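# Ball into high post cup, frame back on rests

## Task

Get the ball into the cup on top of the high post and set the frame back in its proper spot resting on its supports; both must stay that way with no robot holding or propping them, and at the end every gripper must have released and the arms must have pulled away.

## Robot and tools

Setup: three identical i2rt Big YAM arms named arm1, arm2 and arm3. Each has six revolute joints, a two-finger gripper and a wrist camera. With joints 1 and 6 at zero and the hand level and pointing ahead, the wrist camera rides on top of the hand and looks toward the fingertips. Reach is roughly 1.0 m from the joint-1 axis. Two fixed room cameras, cam_high and cam_low, watch the scene. A loose object may occasionally get a short push from outside.

Frames: one shared scene frame, origin on the floor, +z up. The hand point is halfway between the fingertips (URDF link pinch). The hand's z axis runs along the fingers and the fingers close along its y axis. Hand poses depend on each robot's true foot pose, which is never printed. Calls themselves never use Cartesian poses; only joint values.

execute_actions(actions, cameras): actions is a list holding exactly one action, or empty to just read state and images. The action is an object keyed by robot name (arm1, arm2, arm3); each robot you include gets {"joints": {...}}. Inside, each key is an absolute target for that joint, not an offset. Units are radians for joints, metres for the gripper. Ranges and done-tolerances: joint1_rad -2.879 to 2.879 (±0.045), turns the arm around its base, positive counter-clockwise seen from above, 0 points along the foot's facing; joint2_rad 0 to 3.141 (±0.14), shoulder, 0 has the upper arm lying back roughly level, increasing raises it up then forward; joint3_rad 0 to 3.019 (±0.09), elbow, 0 is fully folded, increasing opens; joint4_rad -1.692 to 1.57 (±0.055), hand pitch, positive tips fingers up; joint5_rad -1.57 to 1.57 (±0.03), sideways hand swing, positive to the arm's right; joint6_rad -2.094 to 2.094 (±0.035), hand roll, positive clockwise viewed from behind the hand; gripper_m 0 to 0.093 (±0.003), fingertip gap, each pad pushes up to about 50-62 N. You may name only some joints or some robots; everything listed starts at once and may finish at different moments. Omitted joints or robots can still be driving toward an earlier target. Example: {"arm1": {"joints": {"gripper_m": 0.05}}, "arm2": {"joints": {"joint1_rad": 0.3}}}. An unknown key or out-of-range number rejects the whole call and nothing moves. cameras is a list from arm1_cam_wrist, arm2_cam_wrist, arm3_cam_wrist, cam_high, cam_low, all; omitted, null or ["all"] gives every camera, [] gives none, a bad name rejects the call. The pictures line lists image order. Joints travel at different speeds, so the hand can sweep a wide path between postures.

wait(seconds): 0 to 10; commands nothing new and returns the same state and images as an empty action.

zoom_image(camera, region): enlarges part of that camera's most recent full image; region is [x0, y0, x1, y1] in pixels from the top-left, at most 504 by 504.

read_manual(section): returns only licence text ("licences"); moves nothing.

finished_scene(scene): pass the current scene number once the goal holds with the arms released and clear; it cannot be reversed, and its result reports success and gives the following task. Replying without a tool call ends everything.

Result lines: joint_positions gives readings (gripper_m is the sum of joint7 and joint8). joint_status tells how each commanded motion ended. off_target: stopped short and may still be pushing. contact_stop or time_out: the target is dropped and the joint holds where it stopped; however a joint that timed out may keep a target no further than 0.375, 0.375, 0.113, 0.225, 0.075, 0.3 rad (joints 1-6) from its position and keeps pushing, moving on its own if the way opens. "joint command not followed" (often with a cause: line) means a safety check held back that arm's joint targets; its gripper target still runs, and the held joints read not_followed and may be retried on later actions until you send passing targets. on_its_own lists what was not commanded this call; "held at" is the held target, not the position. To stop a push, command the joint its reported position. Tiny changes near the current reading may produce no motion. Joints carrying a load sag. If a result reports a stop, remaining motion calls in that reply are skipped.

Heat: pushing or holding loads heats motors. MOTOR HOT appears from 85 °C; at 100 °C an OVER-TEMPERATURE FAULT makes that arm and its gripper go limp and drop until cool, and its keys read limit_stop_at_motor_heat (resend targets afterward). Heat partly persists between scenes.

Avoid: robots pressing hard on each other (can end the run; no state line reports arm contact; the anti-collision check may act late and ignores fingers, gripper housings and wrist cameras); arms pushing into objects or the table, since they do not stop on contact; dropping, slipping or slamming things; moving anything off the work area or onto the floor, which fails the task. Arms do not coordinate, so sequence their moves yourself. The robot holds the last command while you think, so keep replies short and motions efficient.

Each tool is called by a JSON object that holds its "method" and its "body".

## Session

I'll start by looking at the current state of the scene.

{"method": "execute_actions", "body": {"actions": []}}

Scene clock: 0.00 s.
Motor temperatures (°C, as the motors report them): arm1=[25 28 24 27 24 26] | arm2=[25 23 25 28 25 26] | arm3=[27 25 27 26 25 27]
arm1.joint_positions: joint1_rad=-0.467 joint2_rad=+0.496 joint3_rad=+1.456 joint4_rad=-1.138 joint5_rad=+0.123 joint6_rad=+0.114 gripper_m=+0.095
arm1.joint_status: not commanded
arm1.hand: x=+1.2929 y=+0.1061 z=+1.3963 quat_wxyz=(-0.172, +0.722, -0.269, -0.614) (m; scene frame)
arm2.joint_positions: joint1_rad=+0.474 joint2_rad=+0.550 joint3_rad=+1.378 joint4_rad=-1.407 joint5_rad=+0.033 joint6_rad=+0.069 gripper_m=+0.094
arm2.joint_status: not commanded
arm2.hand: x=-0.5619 y=+1.1341 z=+1.3166 quat_wxyz=(-0.454, -0.292, -0.832, +0.129) (m; scene frame)
arm3.joint_positions: joint1_rad=+0.214 joint2_rad=+0.532 joint3_rad=+1.430 joint4_rad=-1.249 joint5_rad=-0.062 joint6_rad=-0.122 gripper_m=+0.094
arm3.joint_status: not commanded
arm3.hand: x=-0.6662 y=-1.0679 z=+1.4079 quat_wxyz=(-0.477, +0.521, -0.631, -0.320) (m; scene frame)
pictures: arm1_cam_wrist, arm2_cam_wrist, arm3_cam_wrist, cam_high, cam_low
Images, in order (width x height): arm1_cam_wrist 504x504, arm2_cam_wrist 504x504, arm3_cam_wrist 504x504, cam_high 504x504, cam_low 504x504.

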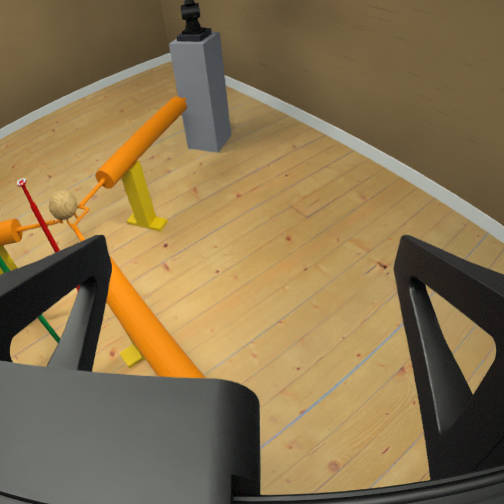

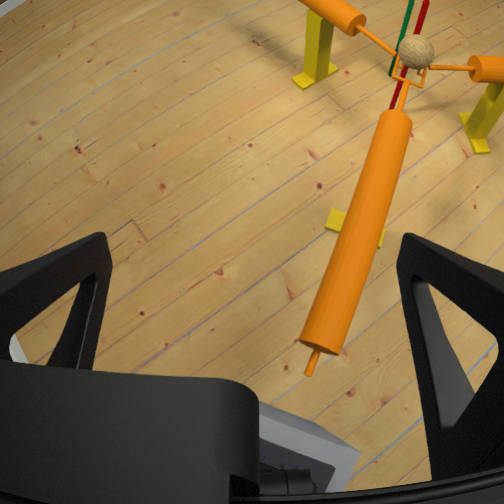

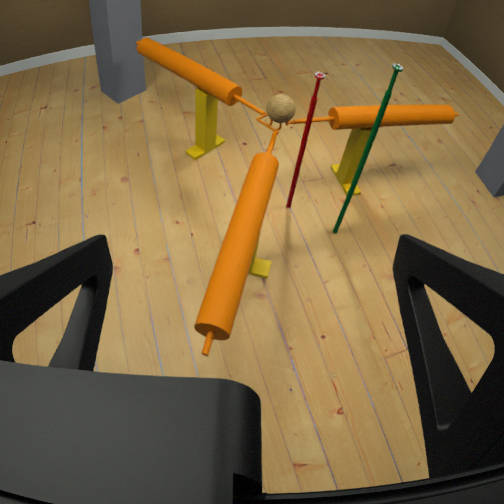

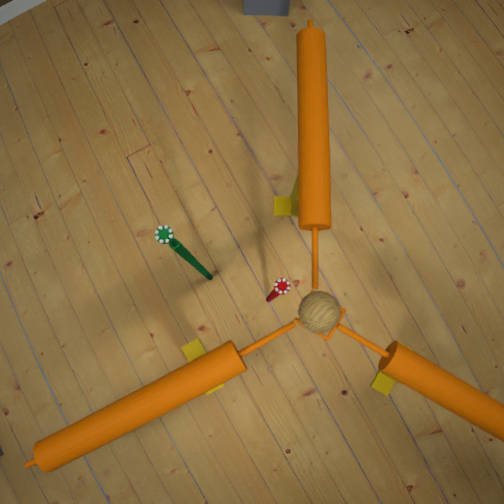

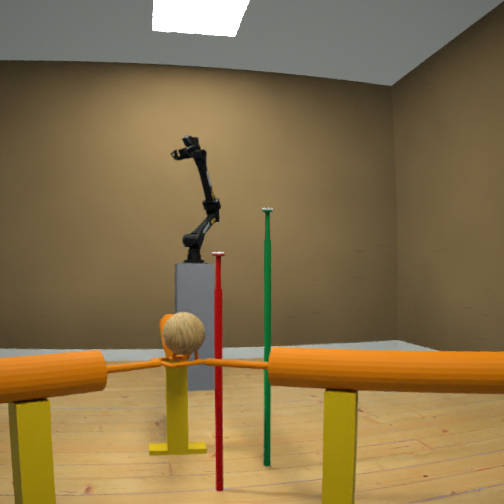

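{"method": "zoom_image", "body": {"camera": "cam_high", "region": [130, 200, 400, 400]}}

{"method": "zoom_image", "body": {"camera": "arm3_cam_wrist", "region": [180, 50, 420, 250]}}

Region (130, 200, 400, 400) of cam_high's 504x504 image, scaled by 1.867, with more detail than that image has; it fills the top 373 rows of this view, and the rest is white.

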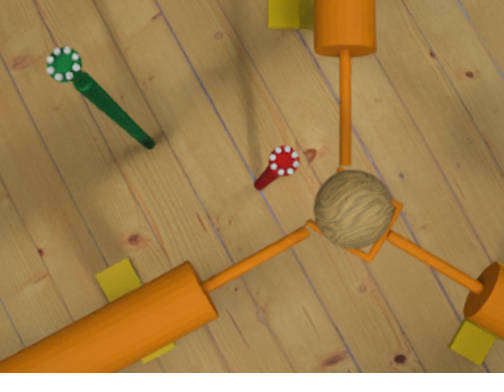

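Region (180, 50, 420, 250) of arm3_cam_wrist's 504x504 image, scaled by 2.100, with more detail than that image has.

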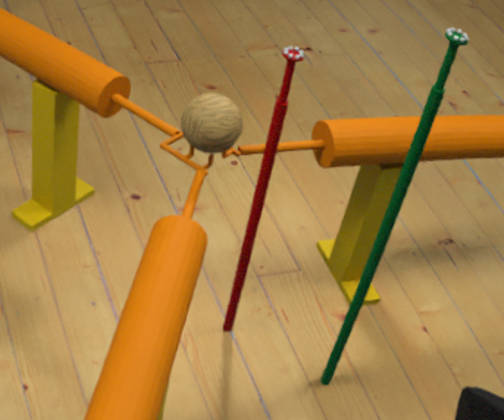

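{"method": "execute_actions", "body": {"actions": [{"arm1": {"joints": {"joint1_rad": 0.0, "joint2_rad": 1.348, "joint3_rad": 0.243, "joint4_rad": 0.32, "joint5_rad": 0.0, "joint6_rad": 0.0}}, "arm2": {"joints": {"joint1_rad": 0.0, "joint2_rad": 1.348, "joint3_rad": 0.243, "joint4_rad": 0.32, "joint5_rad": 0.0, "joint6_rad": 0.0}}, "arm3": {"joints": {"joint1_rad": 0.0, "joint2_rad": 1.348, "joint3_rad": 0.243, "joint4_rad": 0.32, "joint5_rad": 0.0, "joint6_rad": 0.0}}}]}}

Scene clock: 59.73 s.
Motor temperatures (°C, as the motors report them): arm1=[25 28 26 28 24 26] | arm2=[25 23 27 28 25 26] | arm3=[27 25 30 26 25 28]
arm1.joint_positions: joint1_rad=+0.004 joint2_rad=+1.343 joint3_rad=+0.244 joint4_rad=+0.305 joint5_rad=+0.000 joint6_rad=+0.013 gripper_m=+0.095
arm1.joint_status: all done
arm1.hand: x=+1.1017 y=+0.0121 z=+0.7527 quat_wxyz=(-0.004, +0.928, -0.021, -0.372) (m; scene frame)
arm2.joint_positions: joint1_rad=+0.002 joint2_rad=+1.348 joint3_rad=+0.246 joint4_rad=+0.297 joint5_rad=+0.000 joint6_rad=+0.010 gripper_m=+0.094
arm2.joint_status: all done
arm2.hand: x=-0.5537 y=+0.9537 z=+0.7778 quat_wxyz=(-0.320, -0.473, -0.801, +0.181) (m; scene frame)
arm3.joint_positions: joint1_rad=+0.007 joint2_rad=+1.355 joint3_rad=+0.242 joint4_rad=+0.304 joint5_rad=-0.002 joint6_rad=-0.010 gripper_m=+0.094
arm3.joint_status: all done
arm3.hand: x=-0.5402 y=-0.9634 z=+0.8074 quat_wxyz=(-0.328, +0.452, -0.810, -0.180) (m; scene frame)
pictures: arm1_cam_wrist, arm2_cam_wrist, arm3_cam_wrist, cam_high, cam_low
Images, in order (width x height): arm1_cam_wrist 504x504, arm2_cam_wrist 504x504, arm3_cam_wrist 504x504, cam_high 504x504, cam_low 504x504.

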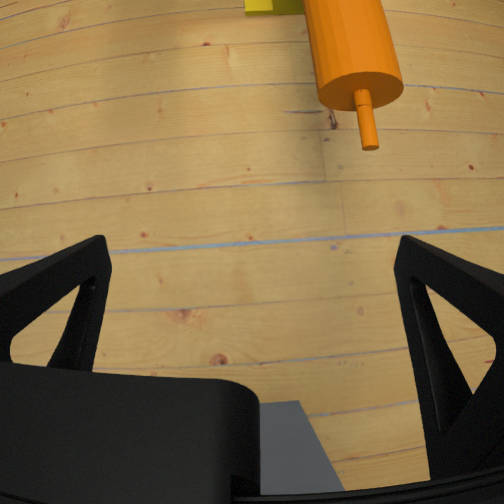

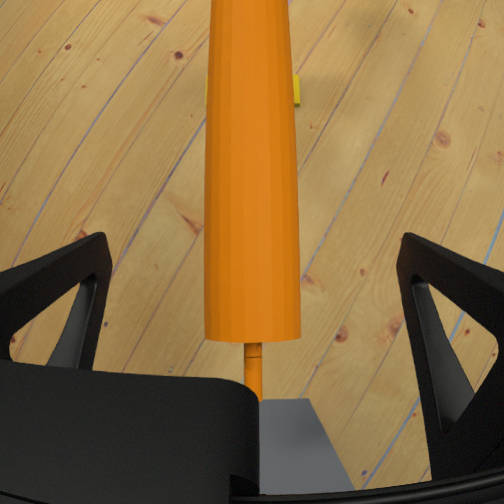

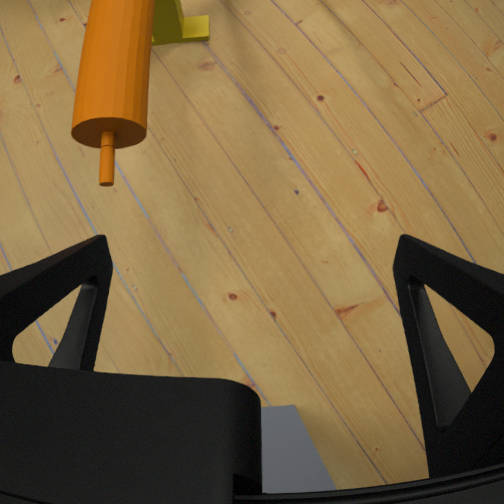

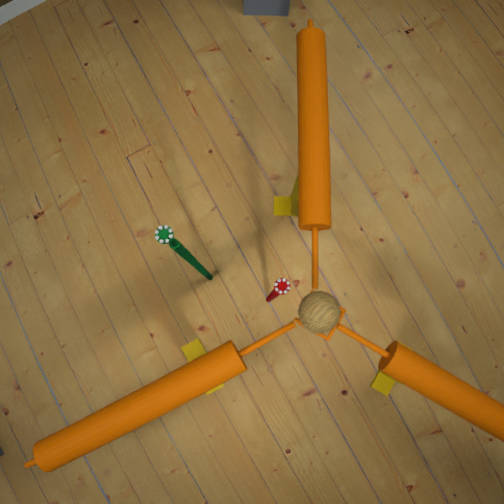

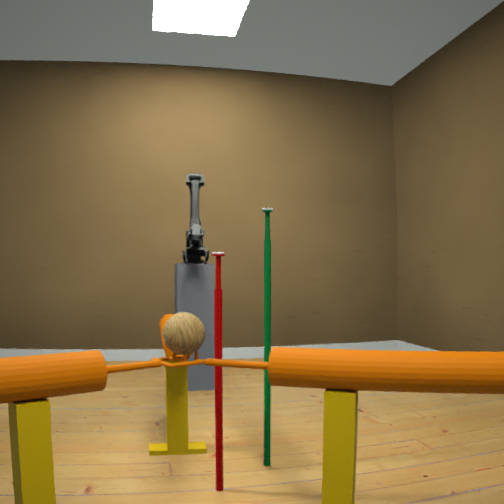

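{"method": "execute_actions", "body": {"actions": [{"arm1": {"joints": {"joint1_rad": -0.3, "joint2_rad": 1.578, "joint3_rad": 0.508, "joint4_rad": 0.285}}, "arm2": {"joints": {"joint2_rad": 1.688, "joint3_rad": 0.51, "joint4_rad": -0.393}}, "arm3": {"joints": {"joint1_rad": 0.38, "joint2_rad": 1.578, "joint3_rad": 0.508, "joint4_rad": 0.285}}}]}}

Scene clock: 87.03 s.
Motor temperatures (°C, as the motors report them): arm1=[25 28 26 28 24 26] | arm2=[25 24 26 28 25 26] | arm3=[27 25 29 26 25 28]
arm1.joint_positions: joint1_rad=-0.303 joint2_rad=+1.571 joint3_rad=+0.495 joint4_rad=+0.289 joint5_rad=+0.000 joint6_rad=+0.012 gripper_m=+0.095
arm1.joint_status: all done
arm1.hand: x=+1.0308 y=+0.1488 z=+0.7512 quat_wxyz=(-0.064, +0.913, -0.161, -0.370) (m; scene frame)
arm2.joint_positions: joint1_rad=+0.002 joint2_rad=+1.688 joint3_rad=+0.500 joint4_rad=-0.379 joint5_rad=+0.000 joint6_rad=+0.010 gripper_m=+0.094
arm2.joint_status: all done
arm2.hand: x=-0.5884 y=+1.0159 z=+0.6804 quat_wxyz=(+0.002, -0.507, -0.862, -0.005) (m; scene frame)
arm3.joint_positions: joint1_rad=+0.380 joint2_rad=+1.575 joint3_rad=+0.495 joint4_rad=+0.290 joint5_rad=+0.000 joint6_rad=-0.009 gripper_m=+0.094
arm3.joint_status: all done
arm3.hand: x=-0.6405 y=-0.8191 z=+0.8104 quat_wxyz=(-0.296, +0.592, -0.710, -0.242) (m; scene frame)
pictures: arm1_cam_wrist, arm2_cam_wrist, arm3_cam_wrist, cam_high, cam_low
Images, in order (width x height): arm1_cam_wrist 504x504, arm2_cam_wrist 504x504, arm3_cam_wrist 504x504, cam_high 504x504, cam_low 504x504.

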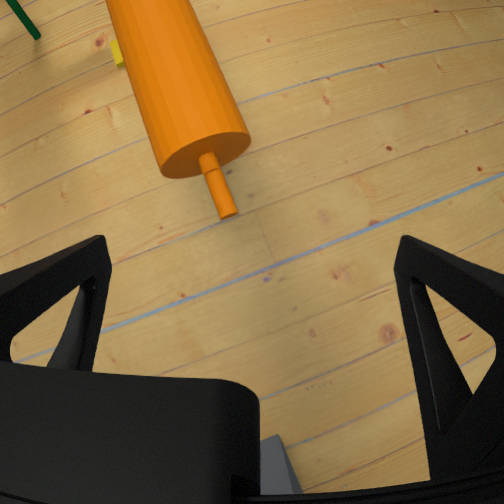

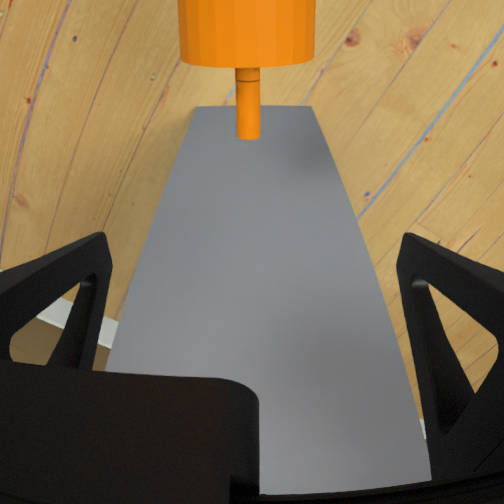

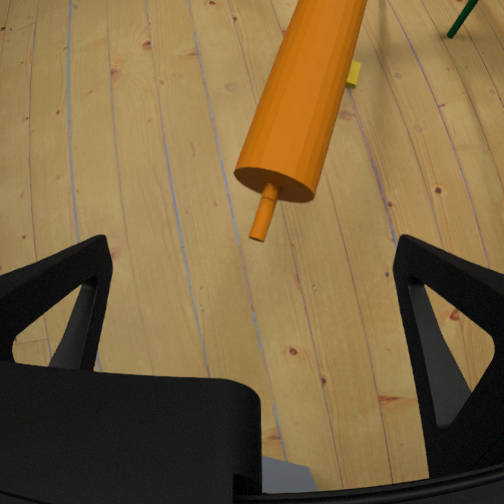

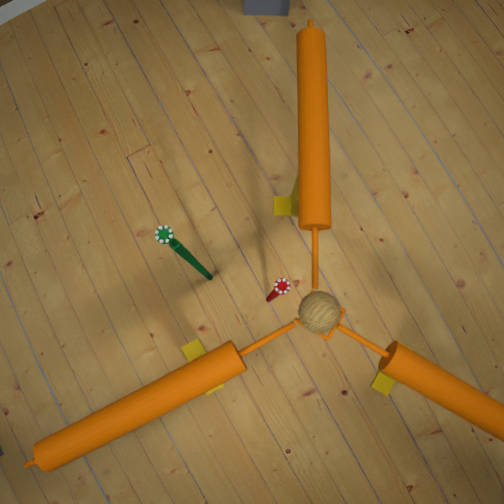

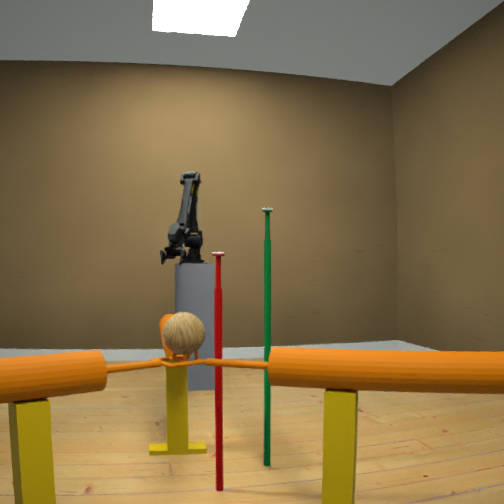

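{"method": "execute_actions", "body": {"actions": [{"arm1": {"joints": {"joint1_rad": -0.25, "joint2_rad": 2.241, "joint3_rad": 1.382, "joint4_rad": -0.712, "joint6_rad": -0.25}}, "arm2": {"joints": {"joint2_rad": 2.658, "joint3_rad": 0.262, "joint4_rad": 1.524}}, "arm3": {"joints": {"joint1_rad": 0.375, "joint2_rad": 2.358, "joint3_rad": 1.407, "joint4_rad": -0.62, "joint6_rad": 0.375}}}]}}

Scene clock: 137.33 s.
Motor temperatures (°C, as the motors report them): arm1=[25 28 26 28 24 26] | arm2=[25 24 26 28 25 26] | arm3=[27 26 29 26 25 28]
arm1.joint_positions: joint1_rad=-0.251 joint2_rad=+2.238 joint3_rad=+1.357 joint4_rad=-0.703 joint5_rad=+0.000 joint6_rad=-0.237 gripper_m=+0.095
arm1.joint_status: all done
arm1.hand: x=+0.9261 y=+0.1567 z=+0.5962 quat_wxyz=(+0.002, +1.000, -0.026, +0.014) (m; scene frame)
arm2.joint_positions: joint1_rad=+0.001 joint2_rad=+2.581 joint3_rad=+0.300 joint4_rad=+1.500 joint5_rad=+0.000 joint6_rad=+0.001 gripper_m=+0.094
arm2.joint_status: all done
arm2.hand: x=-0.5754 y=+0.9936 z=+0.5932 quat_wxyz=(-0.329, -0.467, -0.799, +0.188) (m; scene frame)
arm3.joint_positions: joint1_rad=+0.380 joint2_rad=+2.363 joint3_rad=+1.383 joint4_rad=-0.611 joint5_rad=+0.000 joint6_rad=+0.365 gripper_m=+0.094
arm3.joint_status: all done
arm3.hand: x=-0.6208 y=-0.7183 z=+0.5983 quat_wxyz=(+0.005, +0.486, -0.874, +0.007) (m; scene frame)
pictures: arm1_cam_wrist, arm2_cam_wrist, arm3_cam_wrist, cam_high, cam_low
Images, in order (width x height): arm1_cam_wrist 504x504, arm2_cam_wrist 504x504, arm3_cam_wrist 504x504, cam_high 504x504, cam_low 504x504.

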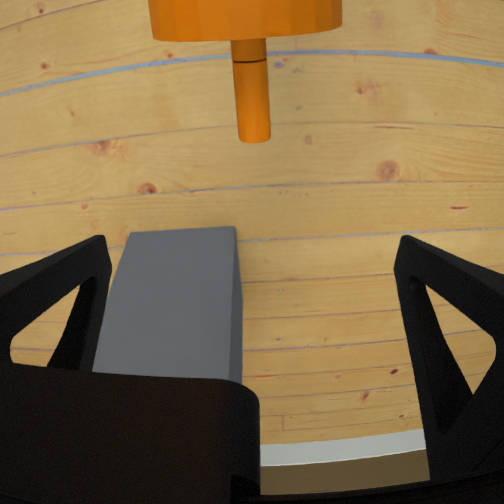

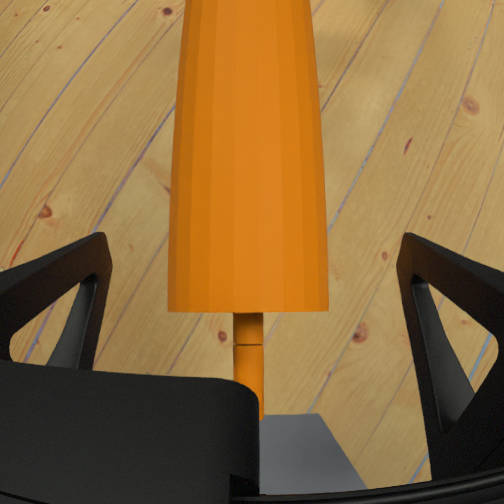

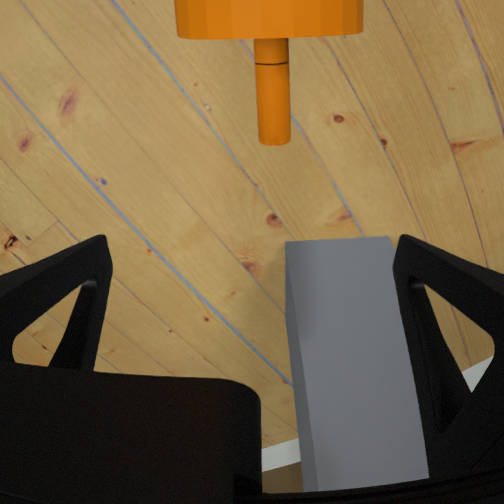

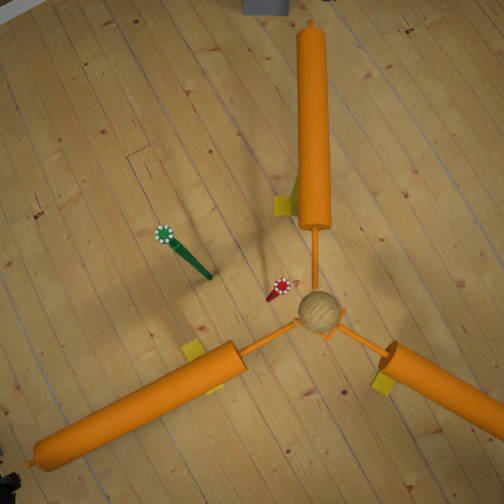

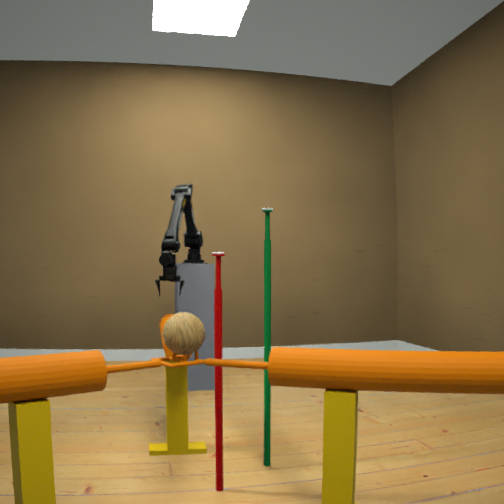

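{"method": "execute_actions", "body": {"actions": [{"arm1": {"joints": {"joint1_rad": -0.237, "joint2_rad": 2.414, "joint3_rad": 1.505, "joint4_rad": -0.65, "joint6_rad": -0.24}}, "arm2": {"joints": {"joint2_rad": 2.011, "joint3_rad": 0.58}}, "arm3": {"joints": {"joint1_rad": 0.339, "joint2_rad": 2.546, "joint3_rad": 1.582, "joint4_rad": -0.594, "joint6_rad": 0.345}}}]}}

Scene clock: 177.80 s.
Motor temperatures (°C, as the motors report them): arm1=[25 29 27 28 24 26] | arm2=[25 24 27 28 25 26] | arm3=[27 27 30 26 25 28]
arm1.joint_positions: joint1_rad=-0.243 joint2_rad=+2.414 joint3_rad=+1.488 joint4_rad=-0.652 joint5_rad=+0.000 joint6_rad=-0.237 gripper_m=+0.095
arm1.joint_status: all done
arm1.hand: x=+0.8983 y=+0.1604 z=+0.5308 quat_wxyz=(+0.001, +1.000, -0.022, +0.011) (m; scene frame)
arm2.joint_positions: joint1_rad=+0.001 joint2_rad=+2.005 joint3_rad=+0.588 joint4_rad=+1.509 joint5_rad=+0.000 joint6_rad=+0.001 gripper_m=+0.094
arm2.joint_status: all done
arm2.hand: x=-0.4556 y=+0.7794 z=+0.8688 quat_wxyz=(-0.636, -0.344, -0.585, +0.367) (m; scene frame)
arm3.joint_positions: joint1_rad=+0.343 joint2_rad=+2.548 joint3_rad=+1.562 joint4_rad=-0.597 joint5_rad=+0.000 joint6_rad=+0.355 gripper_m=+0.094
arm3.joint_status: all done
arm3.hand: x=-0.5927 y=-0.6888 z=+0.5350 quat_wxyz=(+0.003, +0.474, -0.880, +0.004) (m; scene frame)
pictures: arm1_cam_wrist, arm2_cam_wrist, arm3_cam_wrist, cam_high, cam_low
Images, in order (width x height): arm1_cam_wrist 504x504, arm2_cam_wrist 504x504, arm3_cam_wrist 504x504, cam_high 504x504, cam_low 504x504.

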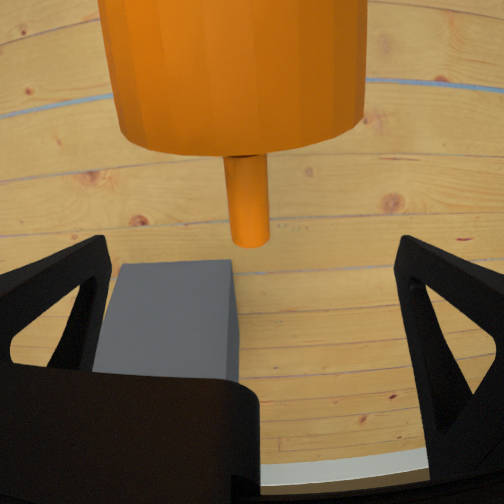

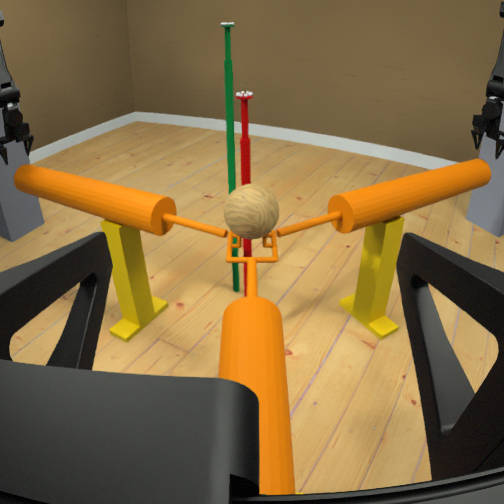

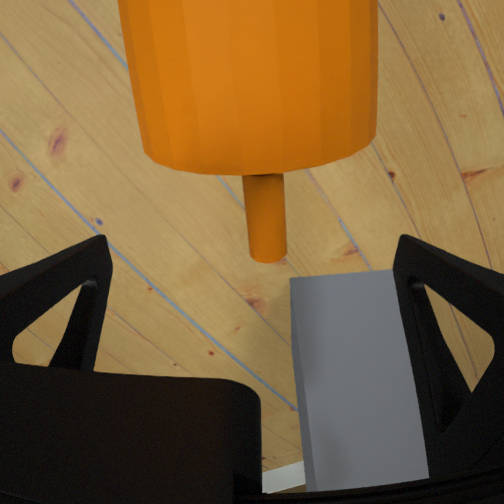

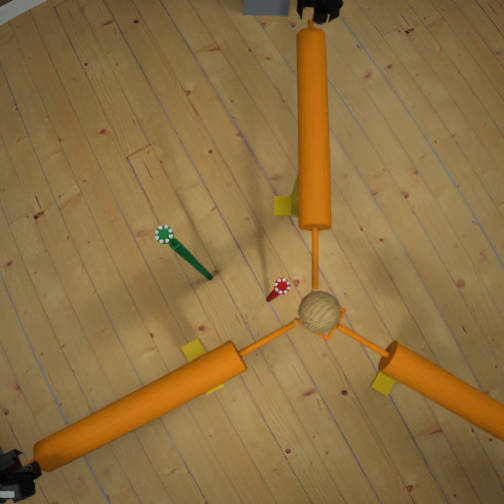

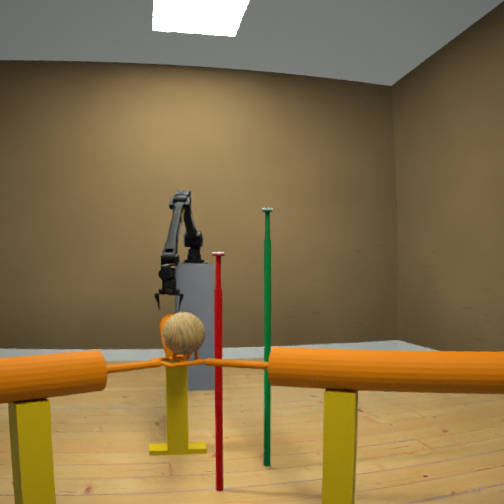

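{"method": "execute_actions", "body": {"actions": [{"arm1": {"joints": {"joint2_rad": 2.499, "joint3_rad": 1.524, "joint4_rad": -0.578}}, "arm2": {"joints": {"joint2_rad": 2.011, "joint3_rad": 0.571, "joint4_rad": -0.131}}, "arm3": {"joints": {"joint1_rad": 0.335, "joint2_rad": 2.636, "joint3_rad": 1.639, "joint4_rad": -0.554}}}]}}

Scene clock: 189.53 s.
Motor temperatures (°C, as the motors report them): arm1=[25 29 27 28 24 26] | arm2=[25 24 26 28 25 26] | arm3=[27 27 30 26 25 28]
arm1.joint_positions: joint1_rad=-0.243 joint2_rad=+2.493 joint3_rad=+1.503 joint4_rad=-0.586 joint5_rad=+0.000 joint6_rad=-0.237 gripper_m=+0.095
arm1.joint_status: all done
arm1.hand: x=+0.9038 y=+0.1590 z=+0.4904 quat_wxyz=(+0.001, +1.000, -0.022, +0.010) (m; scene frame)
arm2.joint_positions: joint1_rad=+0.001 joint2_rad=+2.005 joint3_rad=+0.578 joint4_rad=-0.117 joint5_rad=+0.000 joint6_rad=+0.001 gripper_m=+0.094
arm2.joint_status: all done
arm2.hand: x=-0.5755 y=+0.9936 z=+0.6032 quat_wxyz=(-0.007, -0.504, -0.864, +0.001) (m; scene frame)
arm3.joint_positions: joint1_rad=+0.343 joint2_rad=+2.628 joint3_rad=+1.621 joint4_rad=-0.560 joint5_rad=+0.000 joint6_rad=+0.355 gripper_m=+0.094
arm3.joint_status: all done
arm3.hand: x=-0.5906 y=-0.6799 z=+0.5026 quat_wxyz=(-0.003, +0.474, -0.880, -0.003) (m; scene frame)
pictures: arm1_cam_wrist, arm2_cam_wrist, arm3_cam_wrist, cam_high, cam_low
Images, in order (width x height): arm1_cam_wrist 504x504, arm2_cam_wrist 504x504, arm3_cam_wrist 504x504, cam_high 504x504, cam_low 504x504.

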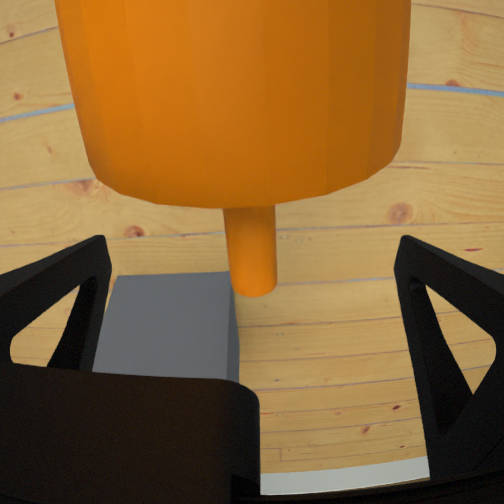

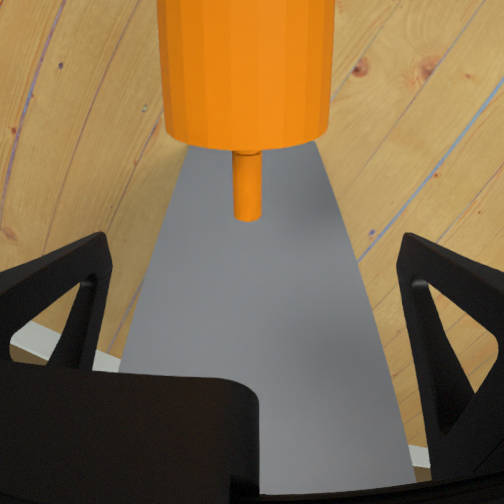

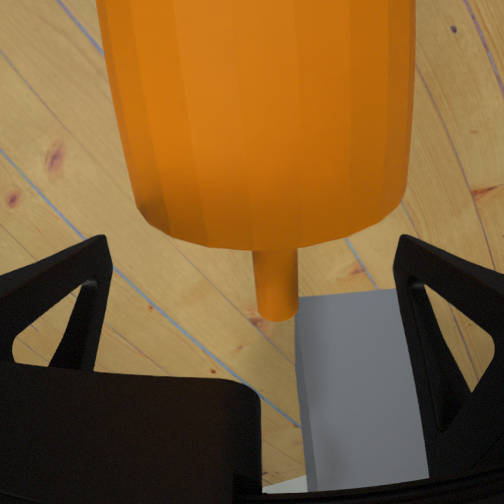

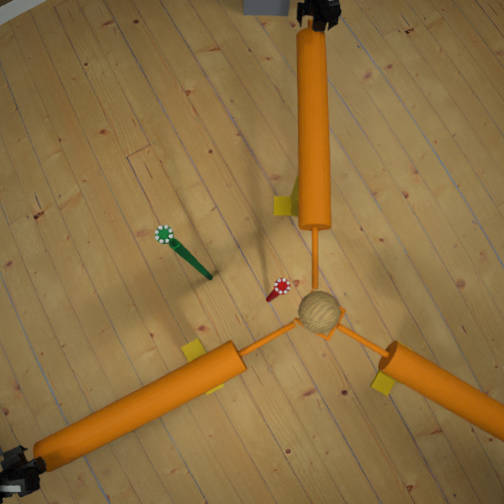

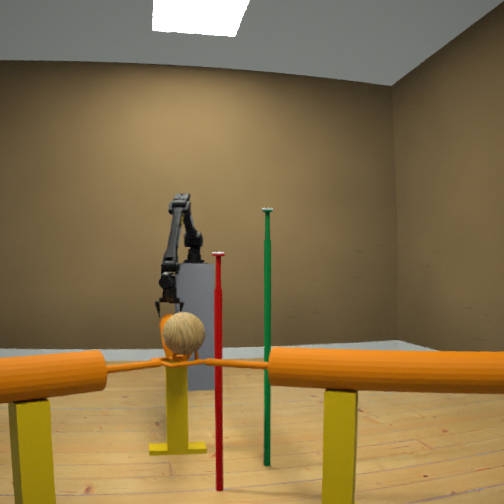

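{"method": "execute_actions", "body": {"actions": [{"arm1": {"joints": {"joint2_rad": 2.52, "joint3_rad": 1.515, "joint4_rad": -0.547}}, "arm2": {"joints": {"joint2_rad": 2.37, "joint3_rad": 0.648, "joint4_rad": 0.152}}, "arm3": {"joints": {"joint1_rad": 0.32, "joint2_rad": 2.662, "joint3_rad": 1.636, "joint4_rad": -0.53}}}]}}

Scene clock: 204.57 s.
Motor temperatures (°C, as the motors report them): arm1=[25 29 26 28 24 26] | arm2=[25 24 26 28 25 26] | arm3=[27 27 30 26 25 28]
arm1.joint_positions: joint1_rad=-0.243 joint2_rad=+2.496 joint3_rad=+1.503 joint4_rad=-0.557 joint5_rad=+0.000 joint6_rad=-0.237 gripper_m=+0.095
arm1.joint_status: all done
arm1.hand: x=+0.8979 y=+0.1607 z=+0.4886 quat_wxyz=(-0.003, +1.000, -0.022, -0.003) (m; scene frame)
arm2.joint_positions: joint1_rad=+0.001 joint2_rad=+2.381 joint3_rad=+0.650 joint4_rad=+0.137 joint5_rad=+0.000 joint6_rad=+0.001 gripper_m=+0.094
arm2.joint_status: all done
arm2.hand: x=-0.5894 y=+1.0193 z=+0.5014 quat_wxyz=(+0.014, -0.504, -0.864, -0.012) (m; scene frame)
arm3.joint_positions: joint1_rad=+0.329 joint2_rad=+2.644 joint3_rad=+1.621 joint4_rad=-0.541 joint5_rad=+0.000 joint6_rad=+0.355 gripper_m=+0.094
arm3.joint_status: all done
arm3.hand: x=-0.5835 y=-0.6840 z=+0.4935 quat_wxyz=(-0.004, +0.468, -0.884, -0.004) (m; scene frame)
pictures: arm1_cam_wrist, arm2_cam_wrist, arm3_cam_wrist, cam_high, cam_low
Images, in order (width x height): arm1_cam_wrist 504x504, arm2_cam_wrist 504x504, arm3_cam_wrist 504x504, cam_high 504x504, cam_low 504x504.

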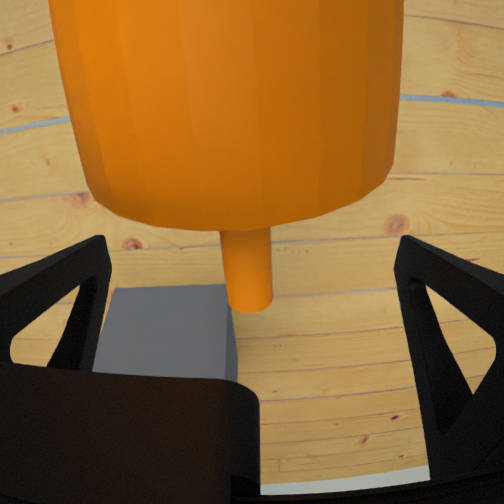

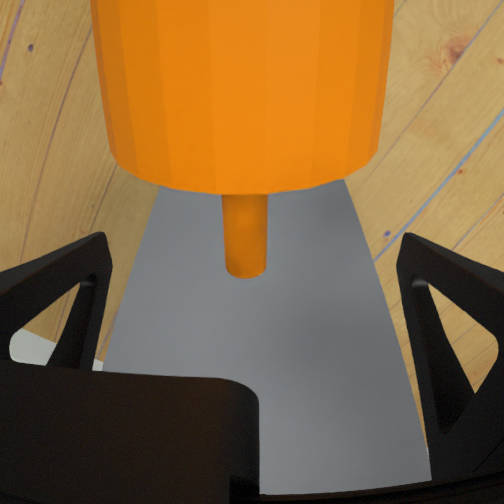

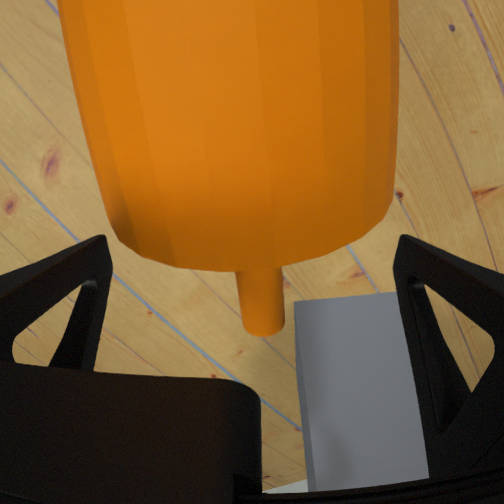

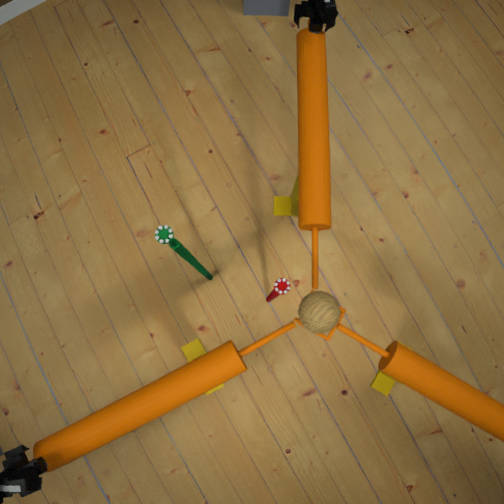

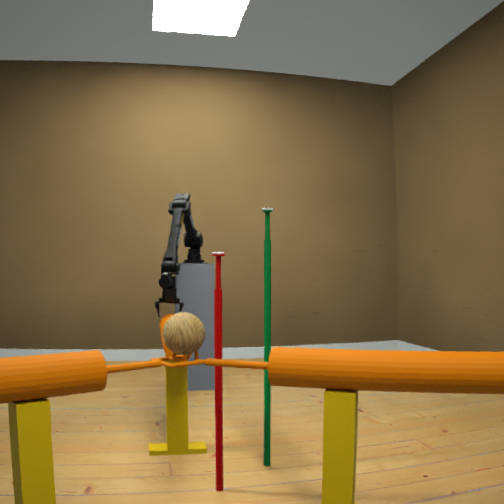

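{"method": "execute_actions", "body": {"actions": [{"arm1": {"joints": {"joint4_rad": -0.595}}, "arm2": {"joints": {"joint2_rad": 2.44, "joint3_rad": 0.679, "joint4_rad": 0.19}}, "arm3": {"joints": {"joint4_rad": -0.605}}}], "cameras": ["arm1_cam_wrist", "arm2_cam_wrist", "arm3_cam_wrist"]}}

Scene clock: 210.93 s.
Motor temperatures (°C, as the motors report them): arm1=[25 29 26 28 24 26] | arm2=[25 24 26 28 25 26] | arm3=[27 27 30 26 25 28]
arm1.joint_positions: joint1_rad=-0.243 joint2_rad=+2.497 joint3_rad=+1.503 joint4_rad=-0.587 joint5_rad=+0.000 joint6_rad=-0.237 gripper_m=+0.095
arm1.joint_status: all done
arm1.hand: x=+0.9055 y=+0.1585 z=+0.4881 quat_wxyz=(+0.001, +1.000, -0.022, +0.012) (m; scene frame)
arm2.joint_positions: joint1_rad=+0.001 joint2_rad=+2.434 joint3_rad=+0.678 joint4_rad=+0.177 joint5_rad=+0.000 joint6_rad=+0.001 gripper_m=+0.094
arm2.joint_status: all done
arm2.hand: x=-0.5866 y=+1.0146 z=+0.4857 quat_wxyz=(+0.007, -0.504, -0.864, -0.007) (m; scene frame)
arm3.joint_positions: joint1_rad=+0.329 joint2_rad=+2.644 joint3_rad=+1.621 joint4_rad=-0.596 joint5_rad=+0.000 joint6_rad=+0.355 gripper_m=+0.094
arm3.joint_status: all done
arm3.hand: x=-0.5868 y=-0.6973 z=+0.4935 quat_wxyz=(+0.014, +0.468, -0.883, +0.017) (m; scene frame)
pictures: arm1_cam_wrist, arm2_cam_wrist, arm3_cam_wrist
Images, in order (width x height): arm1_cam_wrist 504x504, arm2_cam_wrist 504x504, arm3_cam_wrist 504x504.

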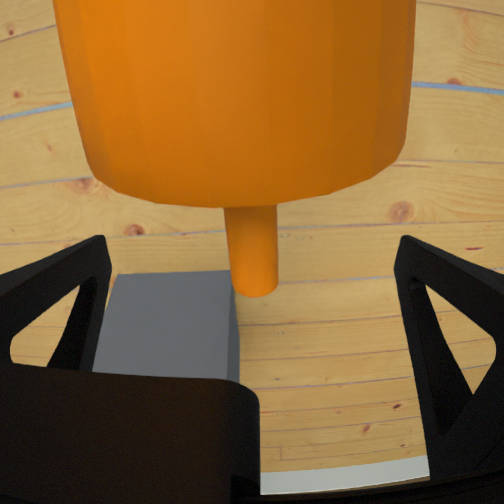

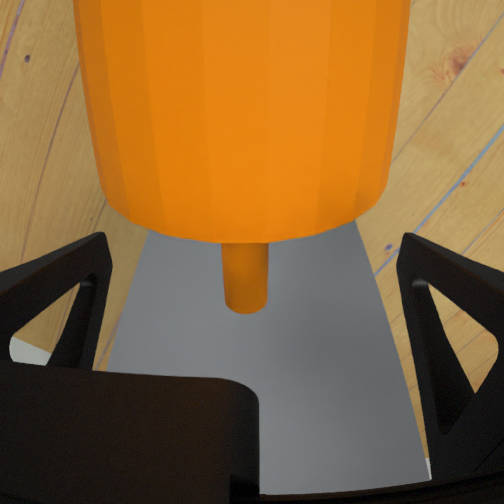

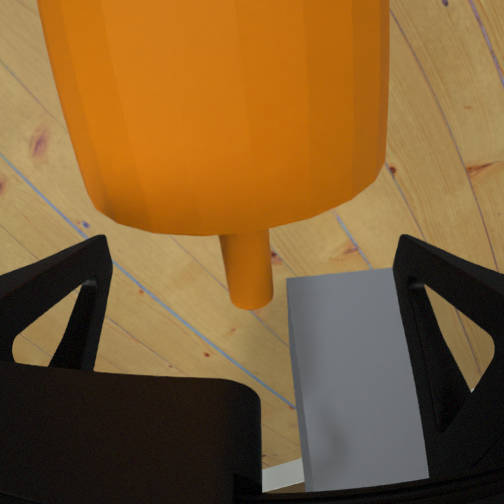

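{"method": "execute_actions", "body": {"actions": [{"arm1": {"joints": {"gripper_m": 0.0}}, "arm2": {"joints": {"joint4_rad": 0.13}}, "arm3": {"joints": {"gripper_m": 0.0}}}], "cameras": ["arm1_cam_wrist", "arm2_cam_wrist", "arm3_cam_wrist"]}}

{"method": "execute_actions", "body": {"actions": [{"arm2": {"joints": {"gripper_m": 0.0}}}], "cameras": ["arm2_cam_wrist", "cam_high"]}}

Scene clock: 214.37 s.
Motor temperatures (°C, as the motors report them): arm1=[25 29 26 28 24 26] | arm2=[25 24 26 28 25 26] | arm3=[27 27 30 26 25 28]
arm1.joint_positions: joint1_rad=-0.243 joint2_rad=+2.497 joint3_rad=+1.503 joint4_rad=-0.587 joint5_rad=+0.000 joint6_rad=-0.237 gripper_m=+0.001
arm1.joint_status: all done
arm1.hand: x=+0.9055 y=+0.1585 z=+0.4881 quat_wxyz=(+0.001, +1.000, -0.022, +0.012) (m; scene frame)
arm2.joint_positions: joint1_rad=+0.001 joint2_rad=+2.434 joint3_rad=+0.678 joint4_rad=+0.144 joint5_rad=+0.000 joint6_rad=+0.001 gripper_m=+0.094
arm2.joint_status: all done
arm2.hand: x=-0.5906 y=+1.0217 z=+0.4860 quat_wxyz=(+0.022, -0.503, -0.864, -0.016) (m; scene frame)
arm3.joint_positions: joint1_rad=+0.329 joint2_rad=+2.644 joint3_rad=+1.621 joint4_rad=-0.596 joint5_rad=+0.000 joint6_rad=+0.354 gripper_m=+0.001
arm3.joint_status: all done
arm3.hand: x=-0.5868 y=-0.6973 z=+0.4935 quat_wxyz=(+0.014, +0.469, -0.883, +0.017) (m; scene frame)
pictures: arm1_cam_wrist, arm2_cam_wrist, arm3_cam_wrist
Images, in order (width x height): arm1_cam_wrist 504x504, arm2_cam_wrist 504x504, arm3_cam_wrist 504x504.

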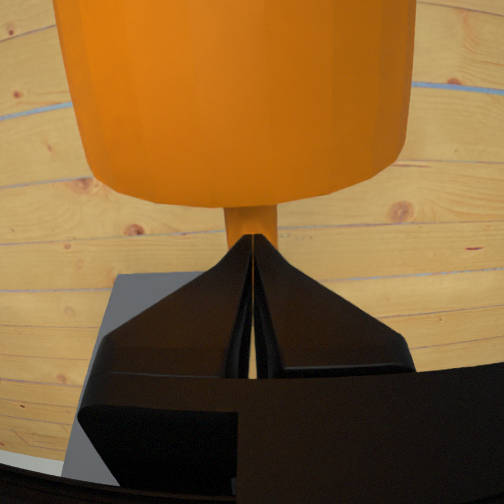

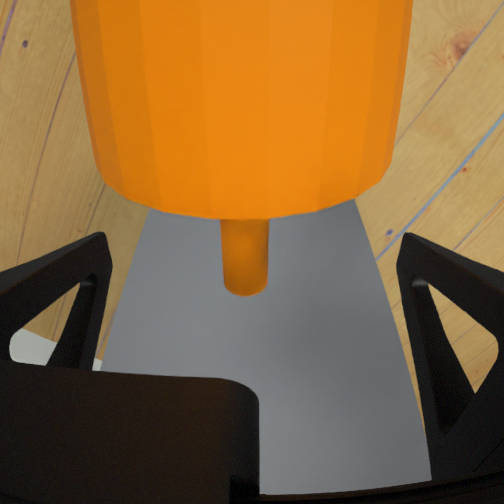

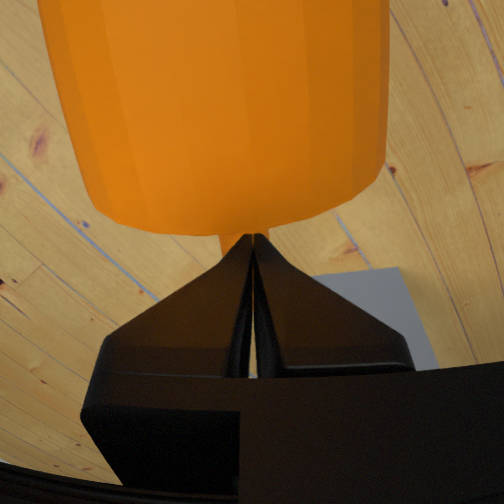

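Scene clock: 215.10 s.
Motor temperatures (°C, as the motors report them): arm1=[25 30 26 28 24 26] | arm2=[25 24 26 28 25 26] | arm3=[27 27 30 26 25 28]
arm1.joint_positions: joint1_rad=-0.243 joint2_rad=+2.497 joint3_rad=+1.503 joint4_rad=-0.587 joint5_rad=+0.000 joint6_rad=-0.237 gripper_m=+0.001
arm1.joint_status: not commanded
arm1.hand: x=+0.9055 y=+0.1585 z=+0.4881 quat_wxyz=(+0.001, +1.000, -0.022, +0.012) (m; scene frame)
arm2.joint_positions: joint1_rad=+0.001 joint2_rad=+2.434 joint3_rad=+0.678 joint4_rad=+0.144 joint5_rad=+0.000 joint6_rad=+0.001 gripper_m=+0.000
arm2.joint_status: all done
arm2.hand: x=-0.5906 y=+1.0217 z=+0.4860 quat_wxyz=(+0.022, -0.503, -0.864, -0.016) (m; scene frame)
arm3.joint_positions: joint1_rad=+0.329 joint2_rad=+2.644 joint3_rad=+1.621 joint4_rad=-0.596 joint5_rad=+0.000 joint6_rad=+0.354 gripper_m=+0.001
arm3.joint_status: not commanded
arm3.hand: x=-0.5868 y=-0.6973 z=+0.4935 quat_wxyz=(+0.014, +0.469, -0.883, +0.017) (m; scene frame)
pictures: arm2_cam_wrist, cam_high
Images, in order (width x height): arm2_cam_wrist 504x504, cam_high 504x504.

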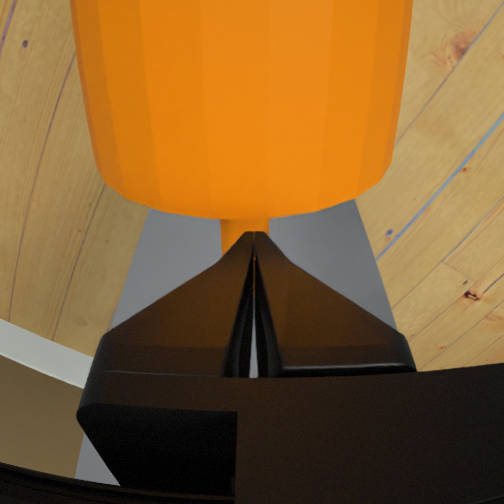

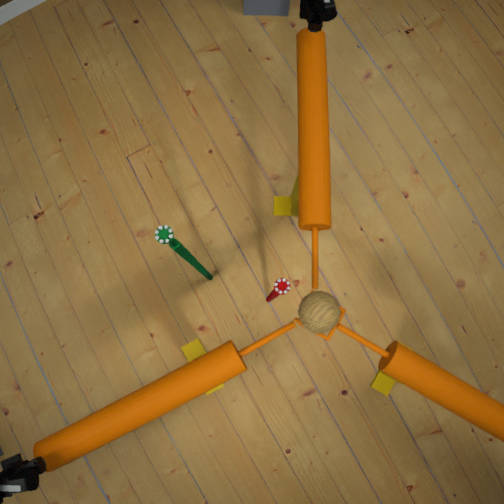

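{"method": "execute_actions", "body": {"actions": [{"arm1": {"joints": {"gripper_m": 0.09}}, "arm2": {"joints": {"gripper_m": 0.09}}, "arm3": {"joints": {"gripper_m": 0.09}}}], "cameras": []}}

{"method": "execute_actions", "body": {"actions": [{"arm1": {"joints": {"joint2_rad": 2.556, "joint3_rad": 1.45, "joint4_rad": -0.463}}, "arm2": {"joints": {"joint2_rad": 2.57, "joint3_rad": 0.66, "joint4_rad": 0.339}}, "arm3": {"joints": {"joint2_rad": 2.70, "joint3_rad": 1.57, "joint4_rad": -0.442}}}], "cameras": ["arm1_cam_wrist", "arm2_cam_wrist", "arm3_cam_wrist", "cam_low"]}}

Scene clock: 227.23 s.
Motor temperatures (°C, as the motors report them): arm1=[25 30 26 28 24 26] | arm2=[25 24 26 28 25 26] | arm3=[27 27 30 26 25 28]
arm1.joint_positions: joint1_rad=-0.243 joint2_rad=+2.497 joint3_rad=+1.503 joint4_rad=-0.587 joint5_rad=+0.000 joint6_rad=-0.237 gripper_m=+0.090
arm1.joint_status: all done
arm1.hand: x=+0.9055 y=+0.1585 z=+0.4881 quat_wxyz=(+0.001, +1.000, -0.022, +0.012) (m; scene frame)
arm2.joint_positions: joint1_rad=+0.001 joint2_rad=+2.434 joint3_rad=+0.678 joint4_rad=+0.144 joint5_rad=+0.000 joint6_rad=+0.001 gripper_m=+0.090
arm2.joint_status: all done
arm2.hand: x=-0.5906 y=+1.0217 z=+0.4860 quat_wxyz=(+0.022, -0.503, -0.864, -0.016) (m; scene frame)
arm3.joint_positions: joint1_rad=+0.329 joint2_rad=+2.644 joint3_rad=+1.621 joint4_rad=-0.596 joint5_rad=+0.000 joint6_rad=+0.354 gripper_m=+0.090
arm3.joint_status: all done
arm3.hand: x=-0.5868 y=-0.6973 z=+0.4935 quat_wxyz=(+0.014, +0.469, -0.883, +0.017) (m; scene frame)
pictures: none
No camera images: the call's "cameras" was empty. Leave "cameras" out to get every camera's image.

Scene clock: 228.20 s.
Motor temperatures (°C, as the motors report them): arm1=[25 30 26 28 24 26] | arm2=[25 24 26 28 25 26] | arm3=[27 27 29 26 25 28]
arm1.joint_positions: joint1_rad=-0.243 joint2_rad=+2.550 joint3_rad=+1.450 joint4_rad=-0.472 joint5_rad=+0.000 joint6_rad=-0.237 gripper_m=+0.090
arm1.joint_status: all done
arm1.hand: x=+0.9286 y=+0.1521 z=+0.4502 quat_wxyz=(+0.000, +1.000, -0.022, +0.007) (m; scene frame)
arm2.joint_positions: joint1_rad=+0.001 joint2_rad=+2.578 joint3_rad=+0.674 joint4_rad=+0.323 joint5_rad=+0.000 joint6_rad=+0.001 gripper_m=+0.090
arm2.joint_status: all done
arm2.hand: x=-0.6020 y=+1.0420 z=+0.4509 quat_wxyz=(+0.008, -0.504, -0.864, -0.008) (m; scene frame)
arm3.joint_positions: joint1_rad=+0.329 joint2_rad=+2.697 joint3_rad=+1.569 joint4_rad=-0.452 joint5_rad=+0.000 joint6_rad=+0.354 gripper_m=+0.090
arm3.joint_status: all done
arm3.hand: x=-0.5915 y=-0.7164 z=+0.4546 quat_wxyz=(+0.002, +0.469, -0.883, +0.002) (m; scene frame)
pictures: arm1_cam_wrist, arm2_cam_wrist, arm3_cam_wrist, cam_low
Images, in order (width x height): arm1_cam_wrist 504x504, arm2_cam_wrist 504x504, arm3_cam_wrist 504x504, cam_low 504x504.

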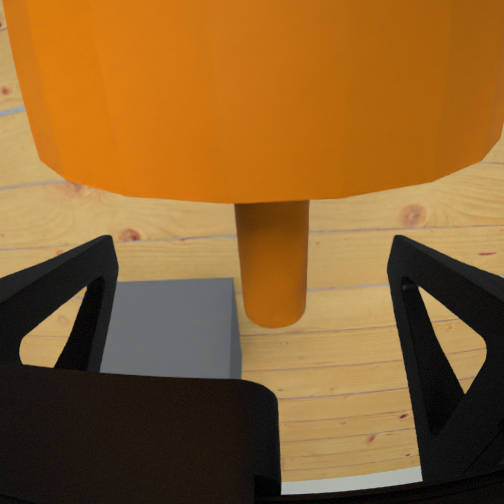

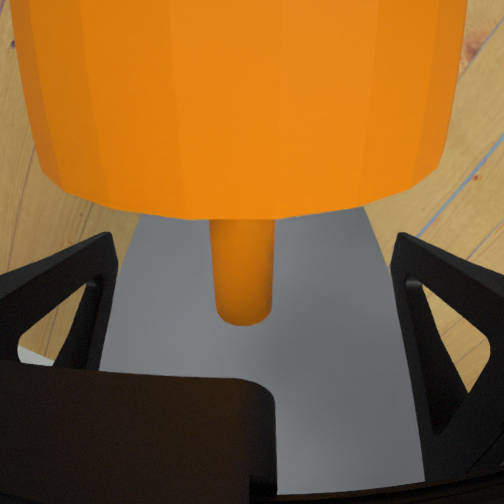

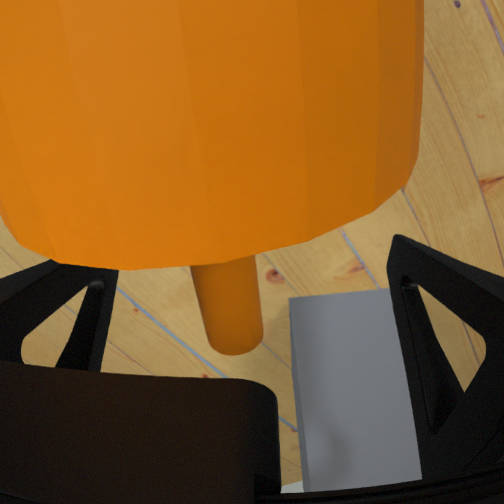

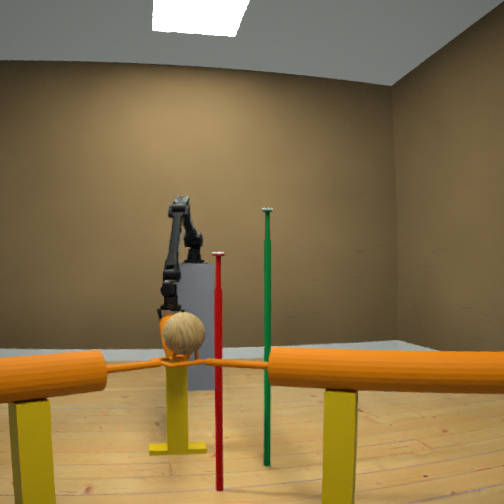

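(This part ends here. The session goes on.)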